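# Move top stock card onto the adjacent waste pile

## Task

Lift the uppermost card from the face-down stock and place it on the neighbouring waste pile in the row closest to the viewer, so that it sits on that pile and nothing else. Disturb nothing else. The cards are stiff plywood tiles. The card must stay put with the robot no longer holding it, and nothing the robot is touching at the end may drop or settle once released.

## Robot and tools

Robot: two FANUC CRX-5iA arms, left_arm and right_arm, each carrying a Robotiq 2F-140 two-finger gripper. Base (URDF root) positions in the scene frame: left_arm at (-0.018, +0.310, 0) m with quat_wxyz (+1.000, 0, 0, +0.029); right_arm at (-0.052, -0.421, 0) m with quat_wxyz (+1.000, 0, 0, +0.030).

Scene frame: origin on the table surface midway between the arms, +x pointing out across the table, +z up, left_arm on the +y side. The arm names do not correspond to the left or right of any picture. The printed hand positions are approximate, worse when the arm is stretched far.

Gripper geometry: fingers extend along the gripper's +z axis and close along its y axis. end_effector_position is the spot between the pads when they are shut. Closed fingertips stick out about 33 mm past that point, open ones about 9 mm. Closing pushes the tips roughly 24 mm further from the arm, so keep that clearance above a surface before squeezing.

execute_actions: argument actions is a list holding zero or one item; optional pictures (boolean) toggles camera images, which otherwise come with every result. An empty list sends nothing and just reports the state. An item with rows is a motion: rows is a list of 1 to 15 rows, steps is 1 to 15 (default 15), each step lasting 1/30 s; row k drives step k and the final row is reused for remaining steps. An item with only steps (up to 300) is a wait, counted from the previous result, and time spent writing your reply is included in it. A refused call moves nothing.

Each row is one flat list of 18 numbers covering both arms, left_arm first. Per arm: six absolute joint target angles in radians (waist, shoulder, elbow, forearm roll, wrist pitch, wrist roll), in the same form the Joint positions line reports, then gripper position, force_limit and speed, each in [-1, 1]. Joint ranges: waist -3.491 to 3.491, shoulder -3.140 to 3.140, elbow -1.187 to 4.328, forearm roll -3.316 to 3.316, wrist pitch -3.140 to 3.140, wrist roll -3.927 to 3.927. A target beyond a range end by over 0.010 rad, and further out than the current angle, gets the call refused. True ends may differ by up to 0.010 rad; targets past the true end are clipped there and the result may print "joint sent to its limit" (possibly referring to an earlier motion still running). Missing that line does not prove there is more room.

Gripper numbers are absolute commands, not offsets. position: +1 fully open (140 mm), about -0.8 where the pads touch, -1 closes until blocked. force_limit: roughly 14 N at -1, 60 N at 0, 107 N at +1 (for parts up to 40 mm wide). speed: pad gap changes at about 30 mm/s at -1, 140 at 0, 250 at +1. To keep one gripper unchanged, repeat its previous three numbers; a 0 is a real command. To grasp, send -1 and confirm object_status is 2. Codes: 0 moving, 1 blocked while opening, 2 blocked while closing, 3 reached target or pads met (thin items may still be held). Stalled fingers hold until the position number changes by at least 0.01, or the object yields or slips away, after which they continue up to the commanded value. To squeeze harder while status is 2, raise force_limit and switch position between -1 and -0.98. position_measured is in counts (3 fully open, 230 pads touching) and not proportional to millimetres.

Motion limits: target speeds at most 2.62 rad/s (waist, shoulder), 3.14 (elbow), 3.93 (wrist joints), with 0.5 s to accelerate; all joints of an arm are slowed together so they arrive at once. Each step's target stays within 0.805 rad (waist, shoulder), 0.966 (elbow) or 1.21 (wrist joints) of the measured angle, and if the targets would put the gripper over 70 mm from where it is, they are scaled back. Big moves therefore take several calls.

Between calls the arms keep heading to the last row sent, and the simulation runs while you think. Pursuit stops once everything has nearly stopped (slow or blocked counts) or a step is HELD; after that only a new action moves them further, though fingers still finish opening or closing.

Result lines: the state line gives each gripper's position (m) and quat_wxyz; Joint positions and Joint velocities list each arm's joints in column order (rad, rad/s); object_status and position_measured for the grippers. "joint command not followed" means a clearance check altered or blocked joint targets on some steps while the rest of the row still applied. HELD marks steps where your row was partly or wholly not sent. MOTOR HOT warns of heating (holding loads, even while idle, heats motors); an OVER-TEMPERATURE FAULT brakes that arm until it cools.

Faults: if contact torque on a joint reaches its load limit (139 N m for waist, shoulder, elbow; 34.8 N m for the three wrist joints, held weight included), or any outside force on the arm, tool or payload hits 150 N, that arm halts for 10 s, drops the rest of the call and yields to the contact.

Other tools: zoom_image takes camera (cam_high 896x504, cam_low 896x504, cam_left_wrist 616x616, cam_right_wrist 616x616) and region [x0, y0, x1, y1] in image pixels from the top-left, at most 504 by 504, and returns an enlarged view of that camera's latest image. read_manual (section "licences") only returns licence texts. finished_scene takes scene, the current scene's number, ends it irreversibly, reports success and begins the next scene; replying without any tool call ends everything.

Avoid: dropping or letting the card slip, knocking anything off the table or disturbing other cards, hard presses, slams or collisions, arms touching each other, and leaving the card supported by the gripper. Brief external tugs on held parts or nudges to loose items can occur. Release the card and move clear so it rests on the waste pile alone before finishing.

Each tool is called after "Call:" as name([rows], argument=value, ...), one row to a line, values as JSON.

## Session

Call:
execute_actions(actions=[])

Scene clock: 0.00 s of 4000.00 s.
left_arm: end_effector_position=(+0.1278, +0.8759, +0.2687) position_measured=230 object_status=3 end_effector_quat_wxyz=(+0.237, -0.326, +0.915, +0.025) | right_arm: end_effector_position=(+0.3561, -0.4828, +0.3071) position_measured=230 object_status=3 end_effector_quat_wxyz=(+0.248, -0.024, +0.818, +0.518)
Joint positions: left_arm=[ 1.754  0.114 -0.044  0.485 -1.335 -2.795] | right_arm=[-0.881  0.097 -0.011 -1.159 -1.906 -0.845]
Joint velocities: left_arm=[ 0.    -0.001  0.001  0.001  0.002  0.   ] | right_arm=[-0.     0.    -0.     0.002  0.002  0.001]

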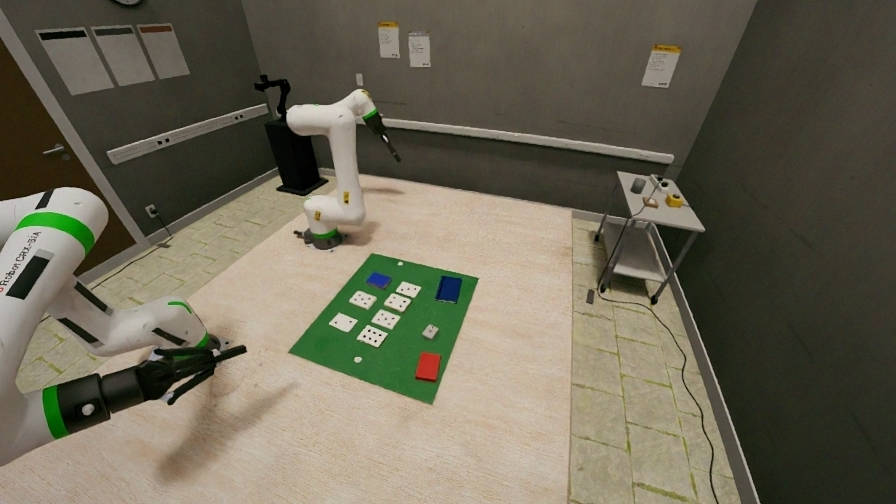

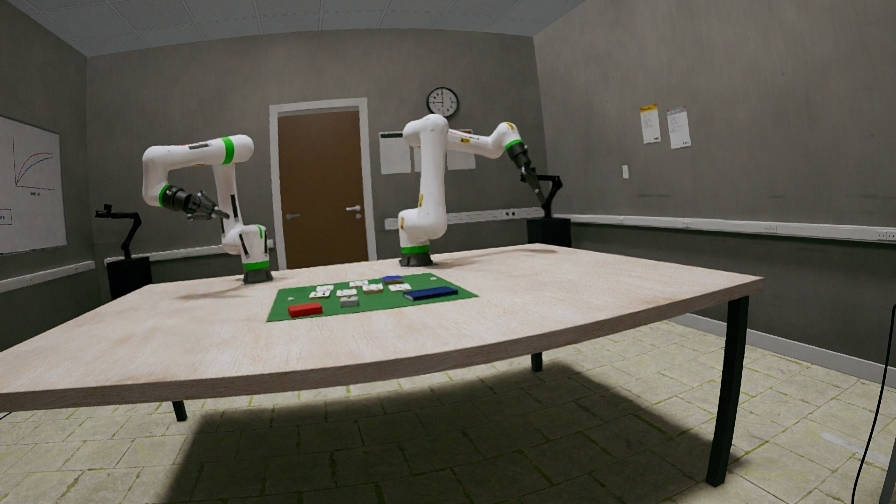

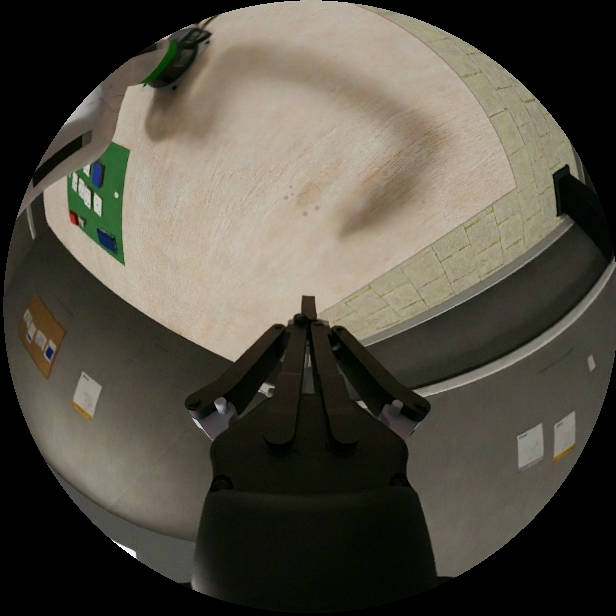

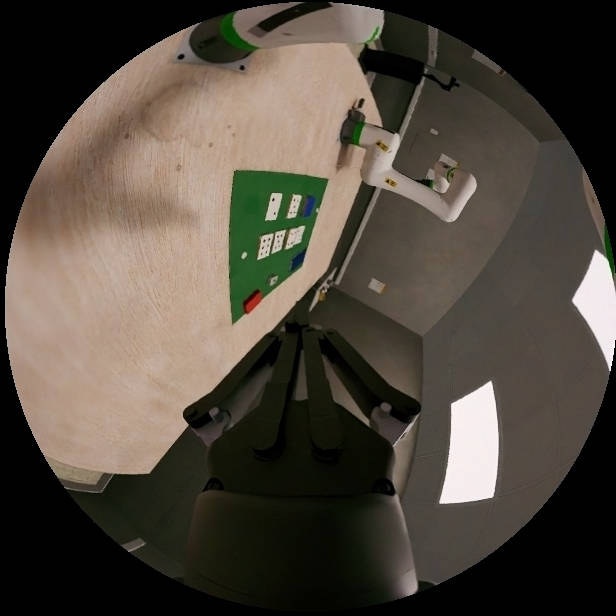

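Call:
zoom_image(camera="cam_high", region=[280, 220, 500, 410])

Call:
zoom_image(camera="cam_low", region=[260, 250, 490, 330])

Region (280, 220, 500, 410) of cam_high's 896x504 image, scaled by 2.291, with more detail than that image has; it fills the top 435 rows of this view, and the rest is white.

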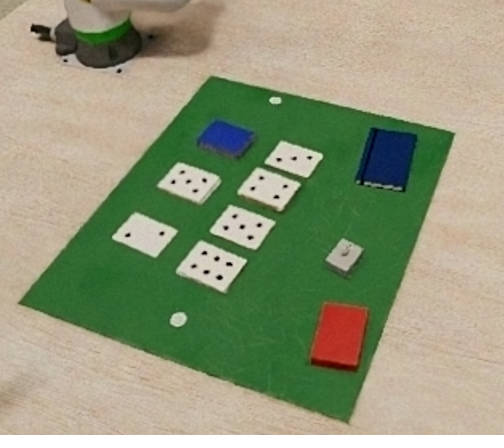

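Region (260, 250, 490, 330) of cam_low's 896x504 image, scaled by 2.191, with more detail than that image has; it fills the top 175 rows of this view, and the rest is white.

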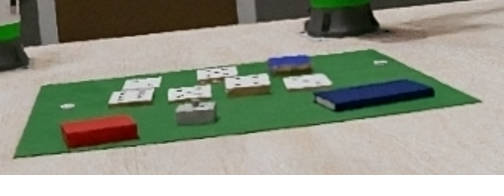

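Call:
execute_actions([
  {"rows":[[-0.238,-0.202,-0.156,0,-1.617,-1.39,0.3,-0.5,0,-0.881,0.097,-0.011,-1.159,-1.906,-0.845,-1,0,0]]},
], pictures=false)

Call:
execute_actions([
  {"steps":90},
])

Scene clock: 26.53 s of 4000.00 s.
left_arm: end_effector_position=(+0.2493, +0.7466, +0.2597) position_measured=128 object_status=0 end_effector_quat_wxyz=(+0.155, -0.368, +0.916, -0.044) | right_arm: end_effector_position=(+0.3563, -0.4828, +0.3070) position_measured=233 object_status=3 end_effector_quat_wxyz=(+0.248, -0.023, +0.818, +0.518)
Joint positions: left_arm=[ 1.44   0.007 -0.082  0.322 -1.43  -2.342] | right_arm=[-0.881  0.097 -0.011 -1.159 -1.906 -0.845]
Joint velocities: left_arm=[-0.83  -0.23  -0.082 -0.352 -0.204  1.041] | right_arm=[ 0.    -0.001 -0.    -0.    -0.001  0.   ]
Steps of this call (steps 1 to 90: nothing new was sent; then 23.03 s passed at rest; steps 91 to 105: all 15 steps of this action). Readings (joint positions | what the end effector reports):
91: left_arm=[1.753 0.114 -0.044 0.485 -1.335 -2.795] | right_arm=[-0.881 0.097 -0.011 -1.159 -1.906 -0.845] | left_arm position_measured=230 object_status=0 | right_arm position_measured=230 object_status=0
92: left_arm=[1.750 0.113 -0.044 0.484 -1.336 -2.790] | right_arm=[-0.881 0.097 -0.011 -1.159 -1.906 -0.845] | left_arm position_measured=227 object_status=0 | right_arm position_measured=233 object_status=0
94: left_arm=[1.726 0.103 -0.048 0.469 -1.344 -2.755] | right_arm=[-0.881 0.097 -0.011 -1.159 -1.906 -0.845] | left_arm position_measured=212 object_status=0 | right_arm position_measured=233 object_status=0
98: left_arm=[1.628 0.066 -0.061 0.413 -1.377 -2.608] | right_arm=[-0.881 0.097 -0.011 -1.159 -1.906 -0.845] | left_arm position_measured=181 object_status=0 | right_arm position_measured=233 object_status=3
105: the state above

Scene clock: 29.53 s of 4000.00 s.
left_arm: end_effector_position=(+0.3001, +0.1199, +0.2499) position_measured=91 object_status=3 end_effector_quat_wxyz=(-0.000, -0.000, +1.000, +0.000) | right_arm: end_effector_position=(+0.3563, -0.4828, +0.3070) position_measured=233 object_status=3 end_effector_quat_wxyz=(+0.248, -0.023, +0.818, +0.518)
Joint positions: left_arm=[-0.238 -0.202 -0.156 -0.    -1.617 -1.39 ] | right_arm=[-0.881  0.097 -0.011 -1.159 -1.906 -0.845]
Joint velocities: left_arm=[-0.001  0.     0.001 -0.    -0.     0.   ] | right_arm=[ 0.001  0.     0.     0.001 -0.002 -0.   ]
Steps of this call (steps 1 to 75: the robot went on to your last target; steps 76 to 90: nothing new was sent). Readings (joint positions | what the end effector reports):
1: left_arm=[1.412 -0.000 -0.084 0.310 -1.437 -2.307] | right_arm=[-0.881 0.097 -0.011 -1.159 -1.906 -0.845] | left_arm position_measured=120 object_status=0 | right_arm position_measured=233 object_status=3
2: left_arm=[1.383 -0.008 -0.087 0.298 -1.444 -2.273] | right_arm=[-0.881 0.097 -0.011 -1.159 -1.906 -0.845] | left_arm position_measured=113 object_status=0 | right_arm position_measured=233 object_status=3
4: left_arm=[1.325 -0.022 -0.092 0.276 -1.457 -2.207] | right_arm=[-0.881 0.097 -0.011 -1.159 -1.906 -0.845] | left_arm position_measured=98 object_status=0 | right_arm position_measured=233 object_status=3
8: left_arm=[1.206 -0.049 -0.102 0.236 -1.480 -2.088] | right_arm=[-0.881 0.097 -0.011 -1.159 -1.906 -0.845] | left_arm position_measured=91 object_status=0 | right_arm position_measured=233 object_status=3
90: the state above
All arms were judged still, so your last target was given up. Only a new action makes them travel on or press farther. Fingers that are still opening or closing keep moving.

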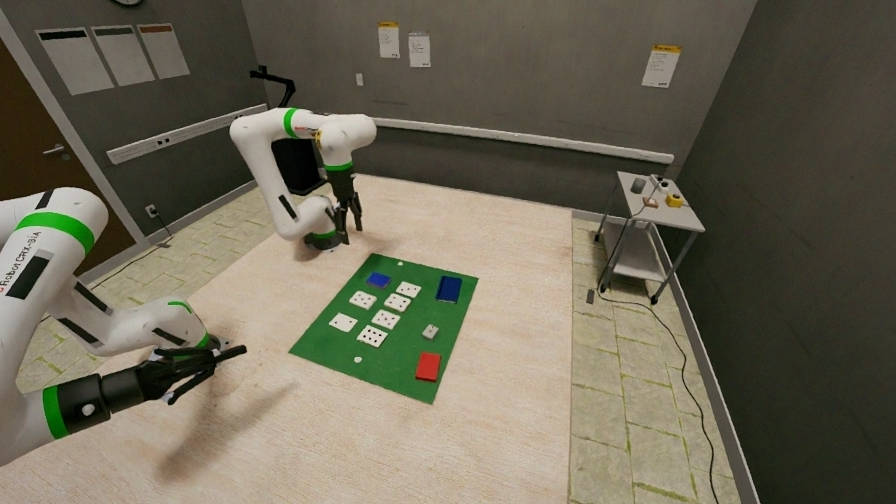

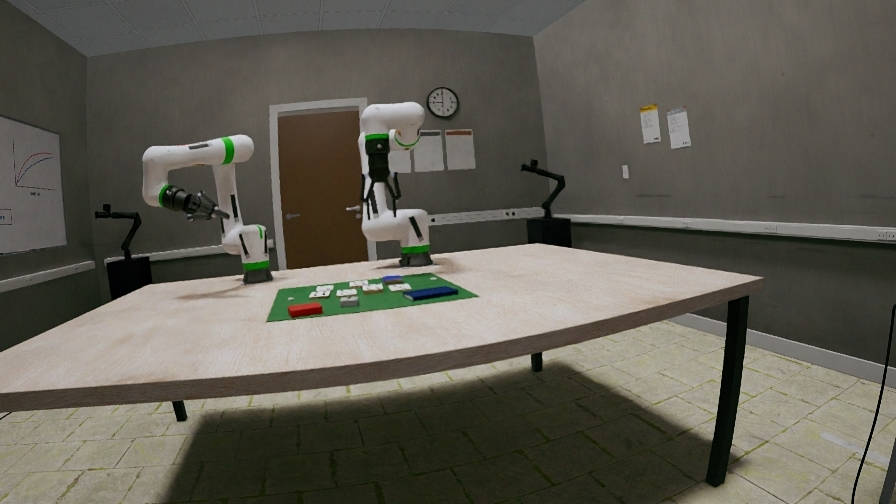

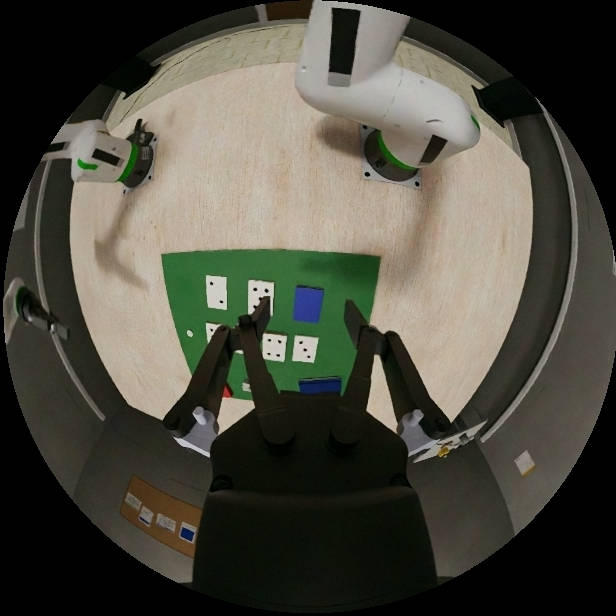

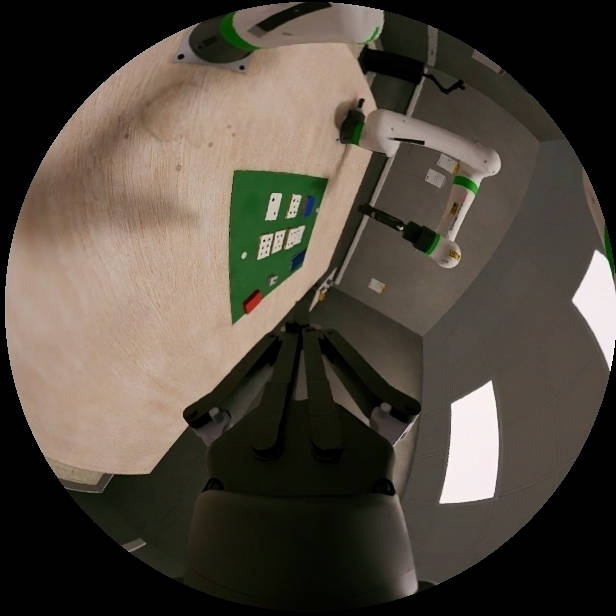

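Call:
execute_actions([
  {"rows":[[-0.204,0.0348,-0.2926,0,-1.2434,-1.425,0.3,-0.5,0,-0.881,0.097,-0.011,-1.159,-1.906,-0.845,-1,0,0]]},
], pictures=false)

Call:
execute_actions([
  {"steps":40},
])

Call:
zoom_image(camera="cam_low", region=[330, 220, 450, 300])

Scene clock: 42.30 s of 4000.00 s.
left_arm: end_effector_position=(+0.3791, +0.1199, +0.1014) position_measured=91 object_status=3 end_effector_quat_wxyz=(-0.000, +0.000, +1.000, -0.000) | right_arm: end_effector_position=(+0.3563, -0.4828, +0.3070) position_measured=233 object_status=3 end_effector_quat_wxyz=(+0.248, -0.023, +0.818, +0.518)
Joint positions: left_arm=[-0.204  0.033 -0.291  0.    -1.247 -1.425] | right_arm=[-0.881  0.097 -0.011 -1.159 -1.906 -0.845]
Joint velocities: left_arm=[ 0.018  0.13  -0.073  0.002  0.205 -0.019] | right_arm=[-0.    -0.     0.    -0.001  0.002 -0.001]
Steps of this call (steps 1 to 90: nothing new was sent; then 9.27 s passed at rest; steps 91 to 105: all 15 steps of this action). Readings (joint positions | what the end effector reports):
91: left_arm=[-0.238 -0.202 -0.156 0.000 -1.617 -1.390] | right_arm=[-0.881 0.097 -0.011 -1.159 -1.906 -0.845] | left_arm position_measured=91 object_status=3 | right_arm position_measured=233 object_status=3
92: left_arm=[-0.238 -0.199 -0.158 0.000 -1.612 -1.390] | right_arm=[-0.881 0.097 -0.011 -1.159 -1.906 -0.845] | left_arm position_measured=91 object_status=3 | right_arm position_measured=233 object_status=3
94: left_arm=[-0.234 -0.177 -0.171 0.000 -1.576 -1.393] | right_arm=[-0.881 0.097 -0.011 -1.159 -1.906 -0.845] | left_arm position_measured=91 object_status=3 | right_arm position_measured=233 object_status=3
98: left_arm=[-0.222 -0.090 -0.221 0.000 -1.441 -1.406] | right_arm=[-0.881 0.097 -0.011 -1.159 -1.906 -0.845] | left_arm position_measured=91 object_status=3 | right_arm position_measured=233 object_status=3
105: the state above

Scene clock: 43.63 s of 4000.00 s.
left_arm: end_effector_position=(+0.3798, +0.1200, +0.0999) position_measured=91 object_status=3 end_effector_quat_wxyz=(-0.000, +0.000, +1.000, +0.000) | right_arm: end_effector_position=(+0.3563, -0.4828, +0.3070) position_measured=233 object_status=3 end_effector_quat_wxyz=(+0.248, -0.023, +0.818, +0.518)
Joint positions: left_arm=[-0.204  0.035 -0.293 -0.    -1.243 -1.425] | right_arm=[-0.881  0.097 -0.011 -1.159 -1.906 -0.845]
Joint velocities: left_arm=[-0.     0.001 -0.001  0.     0.001  0.001] | right_arm=[ 0.     0.    -0.     0.002  0.001  0.002]
Steps of this call (steps 1 to 15: the robot went on to your last target; steps 16 to 40: nothing new was sent). Readings (joint positions | what the end effector reports):
1: left_arm=[-0.204 0.035 -0.292 0.000 -1.244 -1.425] | right_arm=[-0.881 0.097 -0.011 -1.159 -1.906 -0.845] | left_arm position_measured=91 object_status=3 | right_arm position_measured=233 object_status=3
2: left_arm=[-0.204 0.035 -0.292 0.000 -1.244 -1.425] | right_arm=[-0.881 0.097 -0.011 -1.159 -1.906 -0.845] | left_arm position_measured=91 object_status=3 | right_arm position_measured=233 object_status=3
4: left_arm=[-0.204 0.035 -0.292 0.000 -1.243 -1.425] | right_arm=[-0.881 0.097 -0.011 -1.159 -1.906 -0.845] | left_arm position_measured=91 object_status=3 | right_arm position_measured=233 object_status=3
8: left_arm=[-0.204 0.035 -0.293 0.000 -1.243 -1.425] | right_arm=[-0.881 0.097 -0.011 -1.159 -1.906 -0.845] | left_arm position_measured=91 object_status=3 | right_arm position_measured=233 object_status=3
40: the state above
All arms were judged still, so your last target was given up. Only a new action makes them travel on or press farther. Fingers that are still opening or closing keep moving.

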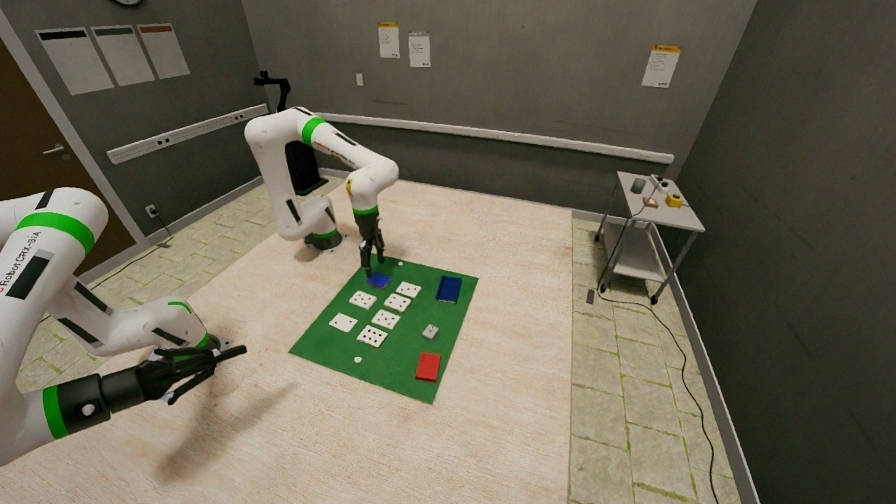

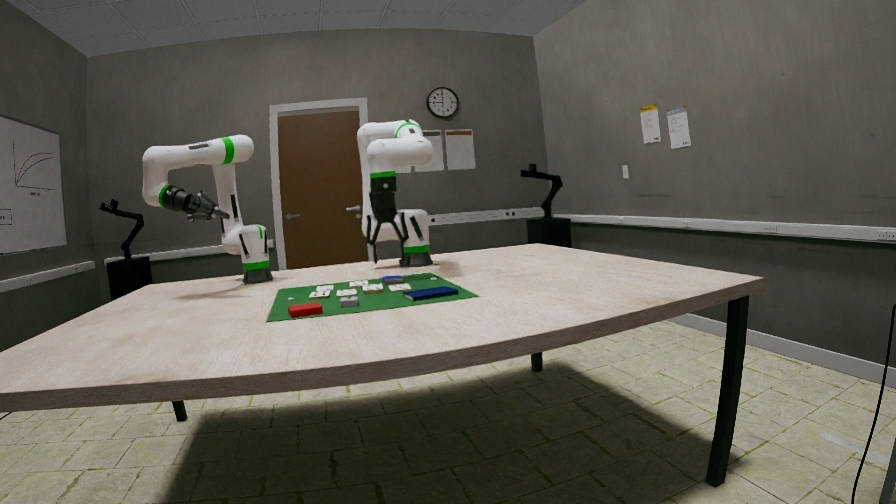

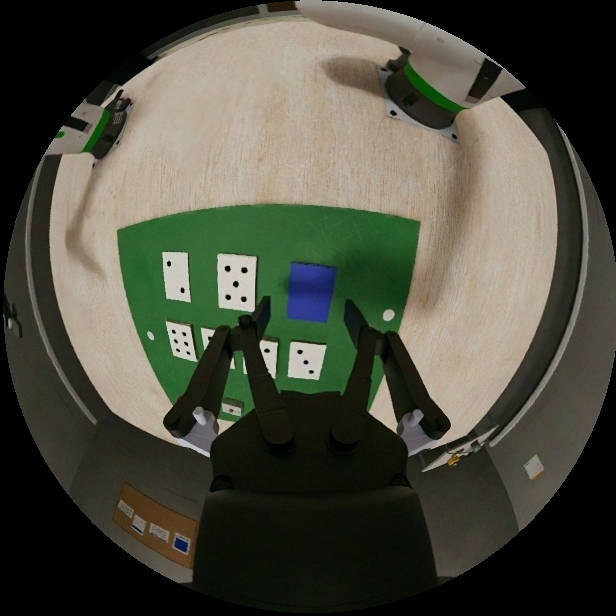

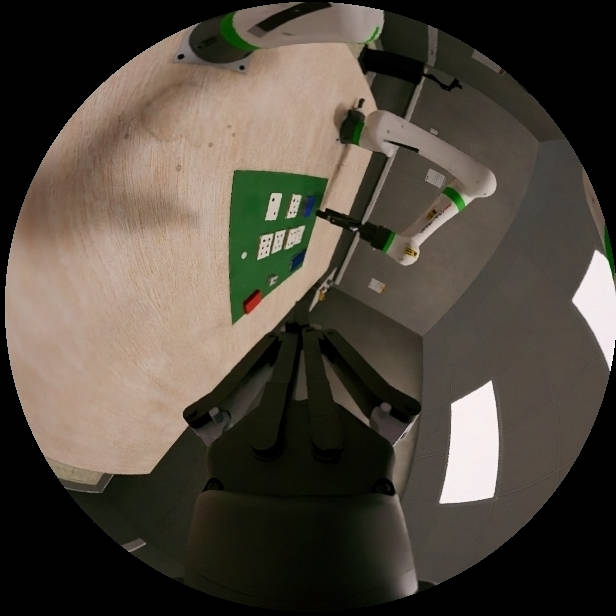

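Region (330, 220, 450, 300) of cam_low's 896x504 image, scaled by 4.200, with more detail than that image has.

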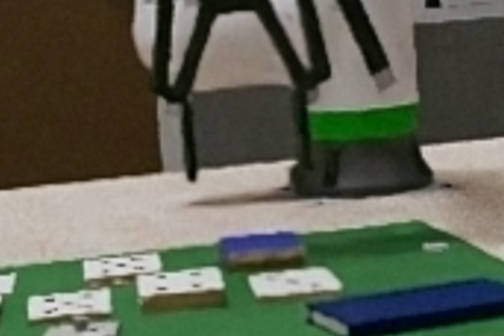

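Call:
execute_actions([
  {"rows":[[-0.194,0.0727,-0.3527,0,-1.1454,-1.50,0.3,-0.5,0,-0.881,0.097,-0.011,-1.159,-1.906,-0.845,-1,0,0]]},
])

Call:
zoom_image(camera="cam_left_wrist", region=[180, 220, 420, 400])

Call:
zoom_image(camera="cam_low", region=[350, 245, 430, 295])

Call:
zoom_image(camera="cam_high", region=[340, 250, 430, 315])

Scene clock: 66.80 s of 4000.00 s.
left_arm: end_effector_position=(+0.3817, +0.1241, +0.0598) position_measured=91 object_status=3 end_effector_quat_wxyz=(-0.000, +0.033, +0.999, +0.000) | right_arm: end_effector_position=(+0.3563, -0.4828, +0.3070) position_measured=233 object_status=3 end_effector_quat_wxyz=(+0.248, -0.023, +0.818, +0.518)
Joint positions: left_arm=[-0.194  0.073 -0.353 -0.    -1.145 -1.5  ] | right_arm=[-0.881  0.097 -0.011 -1.159 -1.906 -0.845]
Joint velocities: left_arm=[-0.     0.     0.     0.002 -0.001  0.001] | right_arm=[-0.    -0.     0.     0.    -0.    -0.001]
Steps of this call (steps 1 to 90: nothing new was sent; then 19.67 s passed at rest; steps 91 to 105: all 15 steps of this action). Readings (joint positions | what the end effector reports):
91: left_arm=[-0.204 0.035 -0.293 -0.000 -1.243 -1.425] | right_arm=[-0.881 0.097 -0.011 -1.159 -1.906 -0.845] | left_arm position_measured=91 object_status=3 | right_arm position_measured=233 object_status=3
92: left_arm=[-0.203 0.037 -0.296 -0.000 -1.238 -1.429] | right_arm=[-0.881 0.097 -0.011 -1.159 -1.906 -0.845] | left_arm position_measured=91 object_status=3 | right_arm position_measured=233 object_status=3
94: left_arm=[-0.200 0.050 -0.318 -0.000 -1.202 -1.456] | right_arm=[-0.881 0.097 -0.011 -1.159 -1.906 -0.845] | left_arm position_measured=91 object_status=3 | right_arm position_measured=233 object_status=3
98: left_arm=[-0.194 0.073 -0.353 -0.000 -1.146 -1.500] | right_arm=[-0.881 0.097 -0.011 -1.159 -1.906 -0.845] | left_arm position_measured=91 object_status=3 | right_arm position_measured=233 object_status=3
105: the state above

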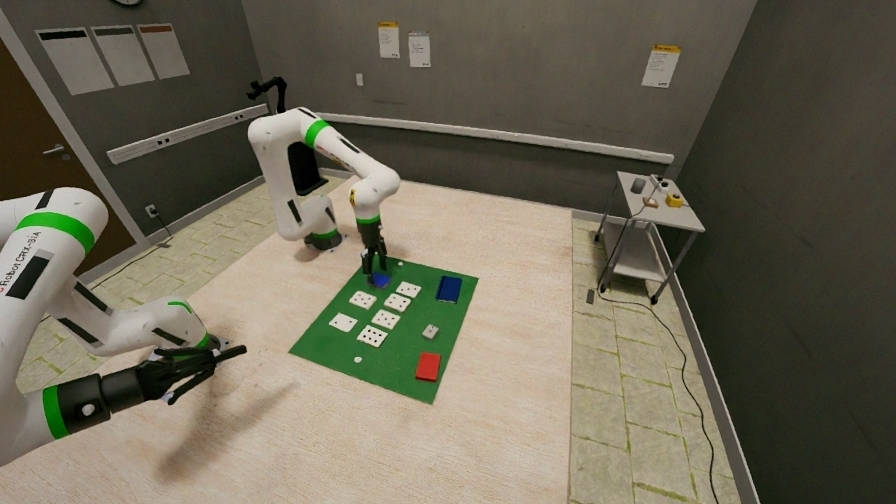

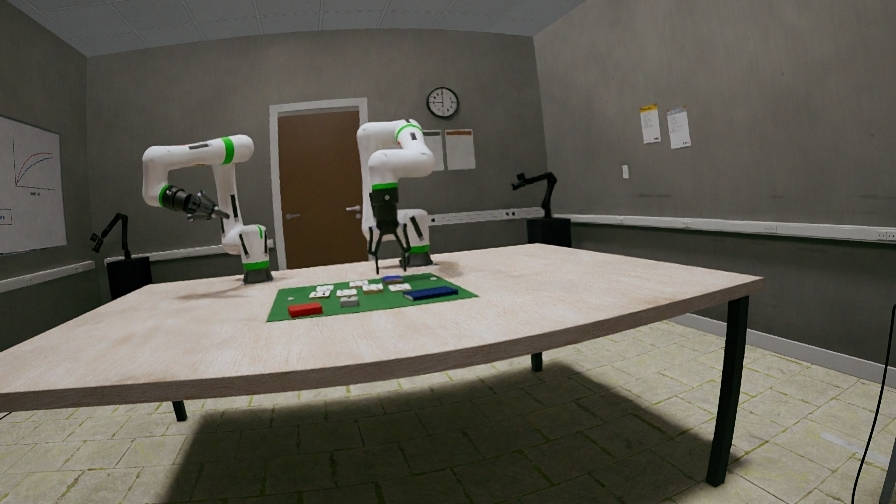

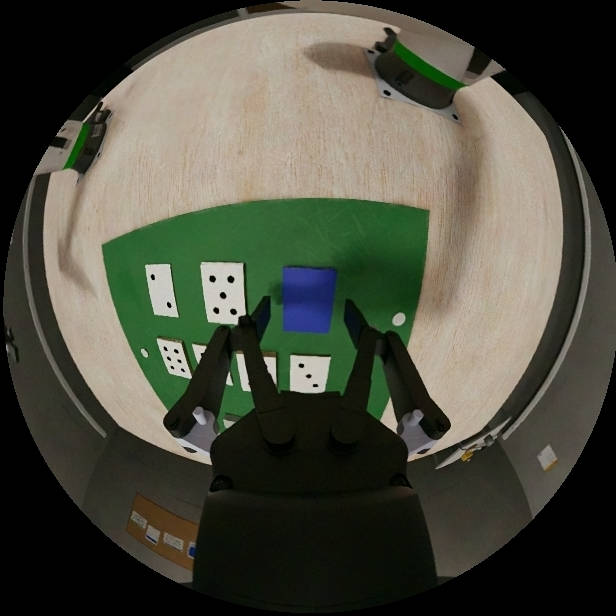

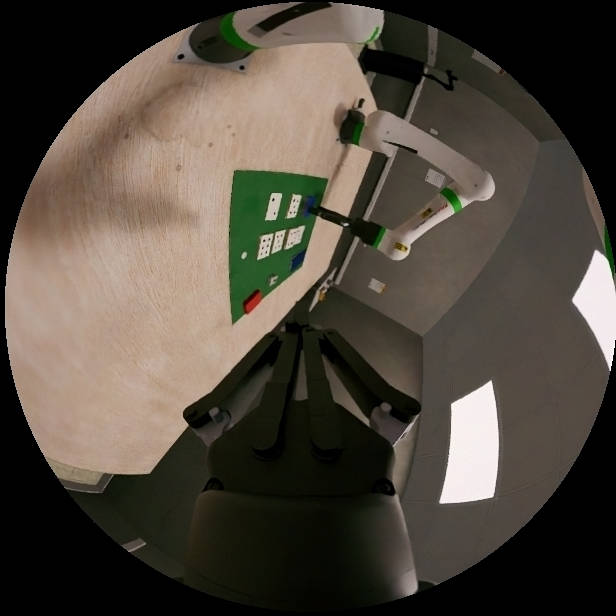

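Region (180, 220, 420, 400) of cam_left_wrist's 616x616 image, scaled by 2.100, with more detail than that image has; it fills the top 378 rows of this view, and the rest is white.

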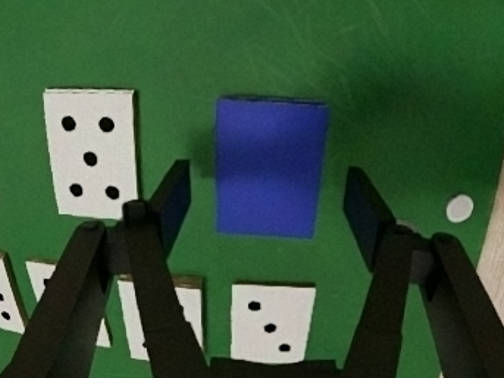

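Region (350, 245, 430, 295) of cam_low's 896x504 image, scaled by 6.300, with more detail than that image has; it fills the top 315 rows of this view, and the rest is white.

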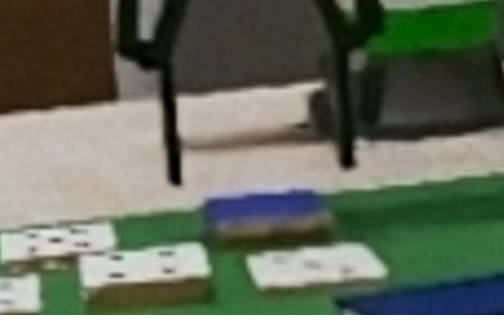

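Region (340, 250, 430, 315) of cam_high's 896x504 image, scaled by 5.600, with more detail than that image has.

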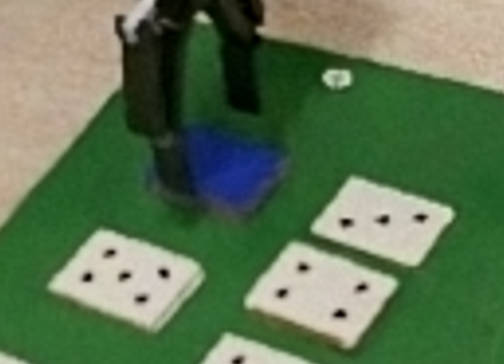

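Call:
execute_actions([
  {"rows":[[-0.194,0.0837,-0.3665,0,-1.1206,-1.50,0.3,-1,0,-0.881,0.097,-0.011,-1.159,-1.906,-0.845,-1,0,0],[-0.194,0.0837,-0.3665,0,-1.1206,-1.50,0.3,-1,0,-0.881,0.097,-0.011,-1.159,-1.906,-0.845,-1,0,0],[-0.194,0.0837,-0.3665,0,-1.1206,-1.50,0.3,-1,0,-0.881,0.097,-0.011,-1.159,-1.906,-0.845,-1,0,0],[-0.194,0.0837,-0.3665,0,-1.1206,-1.50,0.3,-1,0,-0.881,0.097,-0.011,-1.159,-1.906,-0.845,-1,0,0],[-0.194,0.0837,-0.3665,0,-1.1206,-1.50,-0.2,-1,-0.6,-0.881,0.097,-0.011,-1.159,-1.906,-0.845,-1,0,0]]},
], pictures=false)

Call:
execute_actions([
  {"steps":20},
])

Call:
zoom_image(camera="cam_low", region=[350, 245, 430, 295])

Scene clock: 82.77 s of 4000.00 s.
left_arm: end_effector_position=(+0.3817, +0.1240, +0.0500) position_measured=129 object_status=0 end_effector_quat_wxyz=(+0.000, +0.033, +0.999, -0.000) | right_arm: end_effector_position=(+0.3563, -0.4828, +0.3070) position_measured=233 object_status=3 end_effector_quat_wxyz=(+0.248, -0.023, +0.818, +0.518)
Joint positions: left_arm=[-0.194  0.084 -0.366  0.    -1.121 -1.5  ] | right_arm=[-0.881  0.097 -0.011 -1.159 -1.906 -0.845]
Joint velocities: left_arm=[ 0.001  0.    -0.001  0.    -0.001  0.   ] | right_arm=[ 0.001  0.001  0.     0.001  0.001 -0.   ]
Steps of this call (steps 1 to 15: the robot went on to your last target; steps 16 to 90: nothing new was sent; then 12.47 s passed at rest; steps 91 to 105: all 15 steps of this action). Readings (joint positions | what the end effector reports):
91: left_arm=[-0.194 0.073 -0.353 0.000 -1.145 -1.500] | right_arm=[-0.881 0.097 -0.011 -1.159 -1.906 -0.845] | left_arm position_measured=91 object_status=3 | right_arm position_measured=233 object_status=3
92: left_arm=[-0.194 0.074 -0.355 0.000 -1.140 -1.500] | right_arm=[-0.881 0.097 -0.011 -1.159 -1.906 -0.845] | left_arm position_measured=91 object_status=3 | right_arm position_measured=233 object_status=3
94: left_arm=[-0.194 0.082 -0.365 0.000 -1.123 -1.500] | right_arm=[-0.881 0.097 -0.011 -1.159 -1.906 -0.845] | left_arm position_measured=91 object_status=3 | right_arm position_measured=233 object_status=3
98: left_arm=[-0.194 0.084 -0.366 0.000 -1.121 -1.500] | right_arm=[-0.881 0.097 -0.011 -1.159 -1.906 -0.845] | left_arm position_measured=101 object_status=0 | right_arm position_measured=233 object_status=3
105: the state above

Scene clock: 83.43 s of 4000.00 s.
left_arm: end_effector_position=(+0.3817, +0.1240, +0.0499) position_measured=154 object_status=3 end_effector_quat_wxyz=(-0.000, +0.033, +0.999, +0.000) | right_arm: end_effector_position=(+0.3563, -0.4828, +0.3070) position_measured=233 object_status=3 end_effector_quat_wxyz=(+0.248, -0.023, +0.818, +0.518)
Joint positions: left_arm=[-0.194  0.084 -0.366 -0.    -1.121 -1.5  ] | right_arm=[-0.881  0.097 -0.011 -1.159 -1.906 -0.845]
Joint velocities: left_arm=[ 0.001  0.001  0.001 -0.001 -0.    -0.   ] | right_arm=[-0.    -0.     0.    -0.    -0.001  0.   ]
Steps of this call (steps 1 to 15: the robot went on to your last target; steps 16 to 20: nothing new was sent). Readings (joint positions | what the end effector reports):
1: left_arm=[-0.194 0.084 -0.366 0.000 -1.121 -1.500] | right_arm=[-0.881 0.097 -0.011 -1.159 -1.906 -0.845] | left_arm position_measured=133 object_status=0 | right_arm position_measured=233 object_status=3
2: left_arm=[-0.194 0.084 -0.366 0.000 -1.121 -1.500] | right_arm=[-0.881 0.097 -0.011 -1.159 -1.906 -0.845] | left_arm position_measured=137 object_status=0 | right_arm position_measured=233 object_status=3
4: left_arm=[-0.194 0.084 -0.366 0.000 -1.121 -1.500] | right_arm=[-0.881 0.097 -0.011 -1.159 -1.906 -0.845] | left_arm position_measured=145 object_status=0 | right_arm position_measured=233 object_status=3
8: left_arm=[-0.194 0.084 -0.366 0.000 -1.121 -1.500] | right_arm=[-0.881 0.097 -0.011 -1.159 -1.906 -0.845] | left_arm position_measured=154 object_status=0 | right_arm position_measured=233 object_status=3
20: the state above
All arms were judged still, so your last target was given up. Only a new action makes them travel on or press farther. Fingers that are still opening or closing keep moving.

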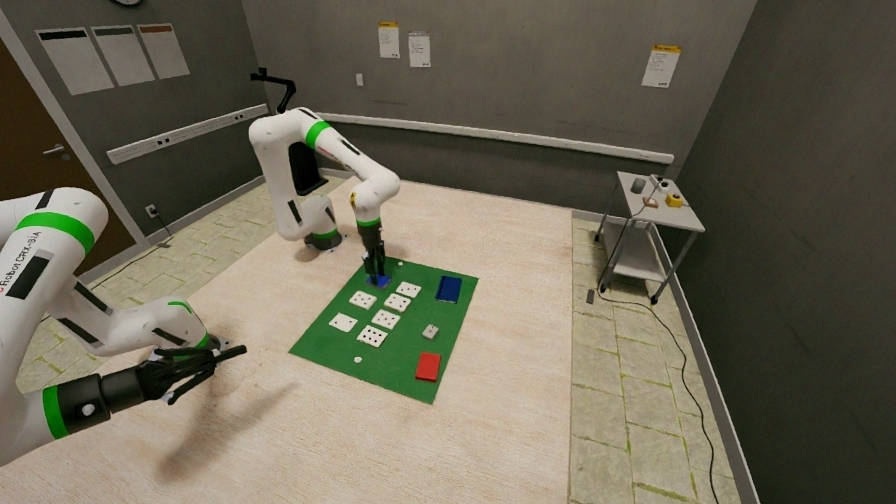

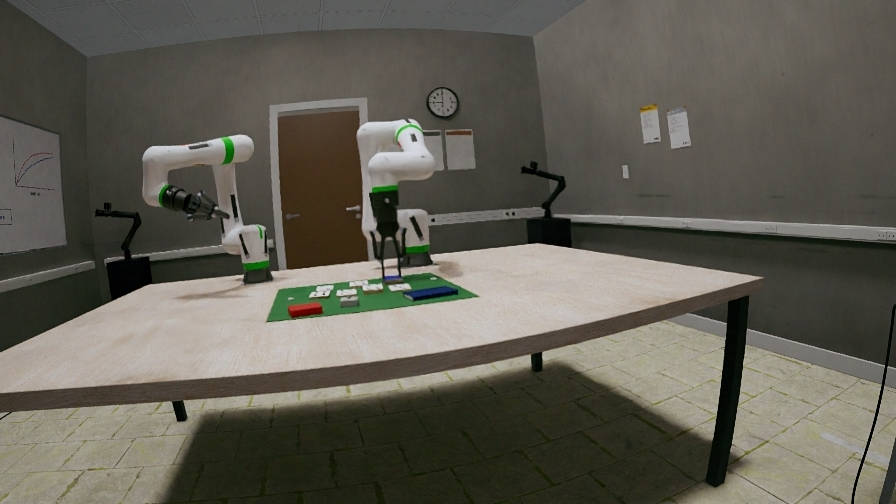

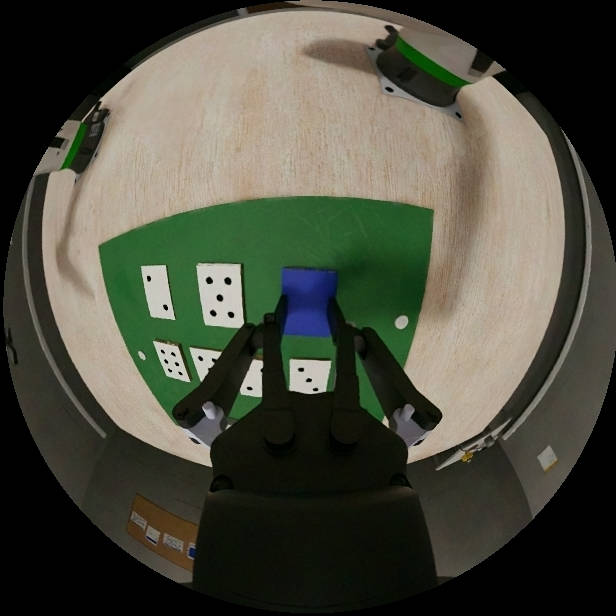

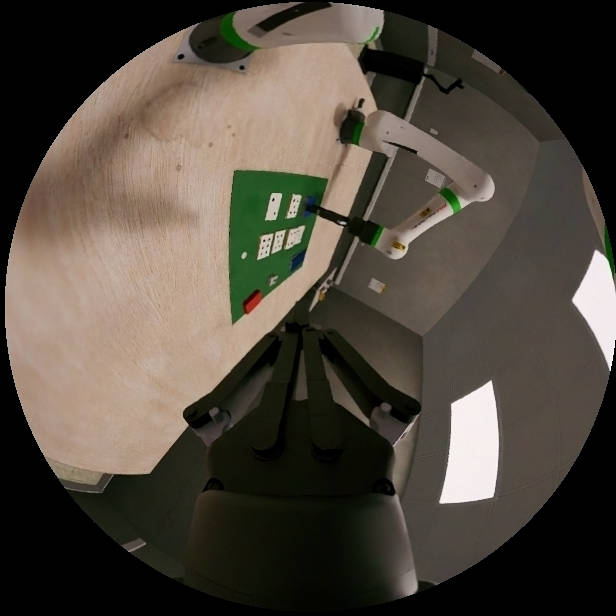

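Region (350, 245, 430, 295) of cam_low's 896x504 image, scaled by 6.300, with more detail than that image has; it fills the top 315 rows of this view, and the rest is white.

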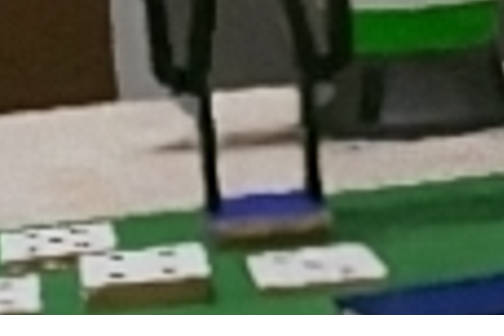

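Call:
execute_actions([
  {"rows":[[-0.194,0.0837,-0.3665,0,-1.1206,-1.50,0.15,-1,0,-0.881,0.097,-0.011,-1.159,-1.906,-0.845,-1,0,0],[-0.194,0.0837,-0.3665,0,-1.1206,-1.50,0.15,-1,0,-0.881,0.097,-0.011,-1.159,-1.906,-0.845,-1,0,0],[-0.194,0.0837,-0.3665,0,-1.1206,-1.50,0.15,-1,0,-0.881,0.097,-0.011,-1.159,-1.906,-0.845,-1,0,0],[-0.194,0.0837,-0.3665,0,-1.1206,-1.50,0.15,-1,0,-0.881,0.097,-0.011,-1.159,-1.906,-0.845,-1,0,0],[-0.194,0.0837,-0.3665,0,-1.1206,-1.50,0.15,-1,0,-0.881,0.097,-0.011,-1.159,-1.906,-0.845,-1,0,0],[-0.194,0.0837,-0.3665,0,-1.1206,-1.50,0.15,-1,0,-0.881,0.097,-0.011,-1.159,-1.906,-0.845,-1,0,0],[-0.194,0.0866,-0.3698,0,-1.1144,-1.50,0.15,-1,0,-0.881,0.097,-0.011,-1.159,-1.906,-0.845,-1,0,0],[-0.194,0.0866,-0.3698,0,-1.1144,-1.50,0.15,-1,0,-0.881,0.097,-0.011,-1.159,-1.906,-0.845,-1,0,0],[-0.194,0.0866,-0.3698,0,-1.1144,-1.50,0.15,-1,0,-0.881,0.097,-0.011,-1.159,-1.906,-0.845,-1,0,0],[-0.194,0.0866,-0.3698,0,-1.1144,-1.50,0.15,-1,0,-0.881,0.097,-0.011,-1.159,-1.906,-0.845,-1,0,0],[-0.194,0.0866,-0.3698,0,-1.1144,-1.50,0.15,-1,0,-0.881,0.097,-0.011,-1.159,-1.906,-0.845,-1,0,0],[-0.194,0.0866,-0.3698,0,-1.1144,-1.50,-0.2,-1,-0.6,-0.881,0.097,-0.011,-1.159,-1.906,-0.845,-1,0,0]]},
], pictures=false)

Call:
execute_actions([
  {"steps":20},
], pictures=false)

Scene clock: 99.87 s of 4000.00 s.
left_arm: end_effector_position=(+0.3817, +0.1241, +0.0474) position_measured=120 object_status=0 end_effector_quat_wxyz=(+0.000, +0.033, +0.999, +0.000) | right_arm: end_effector_position=(+0.3563, -0.4828, +0.3070) position_measured=233 object_status=3 end_effector_quat_wxyz=(+0.248, -0.023, +0.818, +0.518)
Joint positions: left_arm=[-0.194  0.087 -0.37  -0.    -1.114 -1.5  ] | right_arm=[-0.881  0.097 -0.011 -1.159 -1.906 -0.845]
Joint velocities: left_arm=[-0.    -0.001  0.     0.002  0.001  0.   ] | right_arm=[-0.001  0.001  0.     0.001 -0.002 -0.002]
Steps of this call (steps 1 to 90: nothing new was sent; then 12.93 s passed at rest; steps 91 to 105: all 15 steps of this action). Readings (joint positions | what the end effector reports):
91: left_arm=[-0.194 0.084 -0.367 -0.000 -1.121 -1.500] | right_arm=[-0.881 0.097 -0.011 -1.159 -1.906 -0.845] | left_arm position_measured=154 object_status=0 | right_arm position_measured=233 object_status=3
92: left_arm=[-0.194 0.084 -0.367 -0.000 -1.121 -1.500] | right_arm=[-0.881 0.097 -0.011 -1.159 -1.906 -0.845] | left_arm position_measured=151 object_status=0 | right_arm position_measured=233 object_status=3
94: left_arm=[-0.194 0.084 -0.367 -0.000 -1.121 -1.500] | right_arm=[-0.881 0.097 -0.011 -1.159 -1.906 -0.845] | left_arm position_measured=135 object_status=0 | right_arm position_measured=233 object_status=3
98: left_arm=[-0.194 0.085 -0.368 -0.000 -1.118 -1.500] | right_arm=[-0.881 0.097 -0.011 -1.159 -1.906 -0.845] | left_arm position_measured=110 object_status=0 | right_arm position_measured=233 object_status=3
105: the state above

Scene clock: 100.53 s of 4000.00 s.
left_arm: end_effector_position=(+0.3817, +0.1241, +0.0474) position_measured=139 object_status=2 end_effector_quat_wxyz=(+0.000, +0.033, +0.999, +0.000) | right_arm: end_effector_position=(+0.3563, -0.4828, +0.3070) position_measured=233 object_status=3 end_effector_quat_wxyz=(+0.248, -0.023, +0.818, +0.518)
Joint positions: left_arm=[-0.194  0.087 -0.37  -0.    -1.114 -1.5  ] | right_arm=[-0.881  0.097 -0.011 -1.159 -1.906 -0.845]
Joint velocities: left_arm=[ 0.001  0.001  0.002 -0.     0.003 -0.   ] | right_arm=[-0.    -0.     0.    -0.001  0.001  0.   ]
Steps of this call (steps 1 to 15: the robot went on to your last target; steps 16 to 20: nothing new was sent). Readings (joint positions | what the end effector reports):
1: left_arm=[-0.194 0.087 -0.370 -0.000 -1.114 -1.500] | right_arm=[-0.881 0.097 -0.011 -1.159 -1.906 -0.845] | left_arm position_measured=124 object_status=0 | right_arm position_measured=233 object_status=3
2: left_arm=[-0.194 0.087 -0.370 -0.000 -1.114 -1.500] | right_arm=[-0.881 0.097 -0.011 -1.159 -1.906 -0.845] | left_arm position_measured=128 object_status=0 | right_arm position_measured=233 object_status=3
4: left_arm=[-0.194 0.087 -0.370 -0.000 -1.114 -1.500] | right_arm=[-0.881 0.097 -0.011 -1.159 -1.906 -0.845] | left_arm position_measured=136 object_status=0 | right_arm position_measured=233 object_status=3
8: left_arm=[-0.194 0.087 -0.370 -0.000 -1.114 -1.500] | right_arm=[-0.881 0.097 -0.011 -1.159 -1.906 -0.845] | left_arm position_measured=139 object_status=0 | right_arm position_measured=233 object_status=3
20: the state above
All arms were judged still, so your last target was given up. Only a new action makes them travel on or press farther. Fingers that are still opening or closing keep moving.


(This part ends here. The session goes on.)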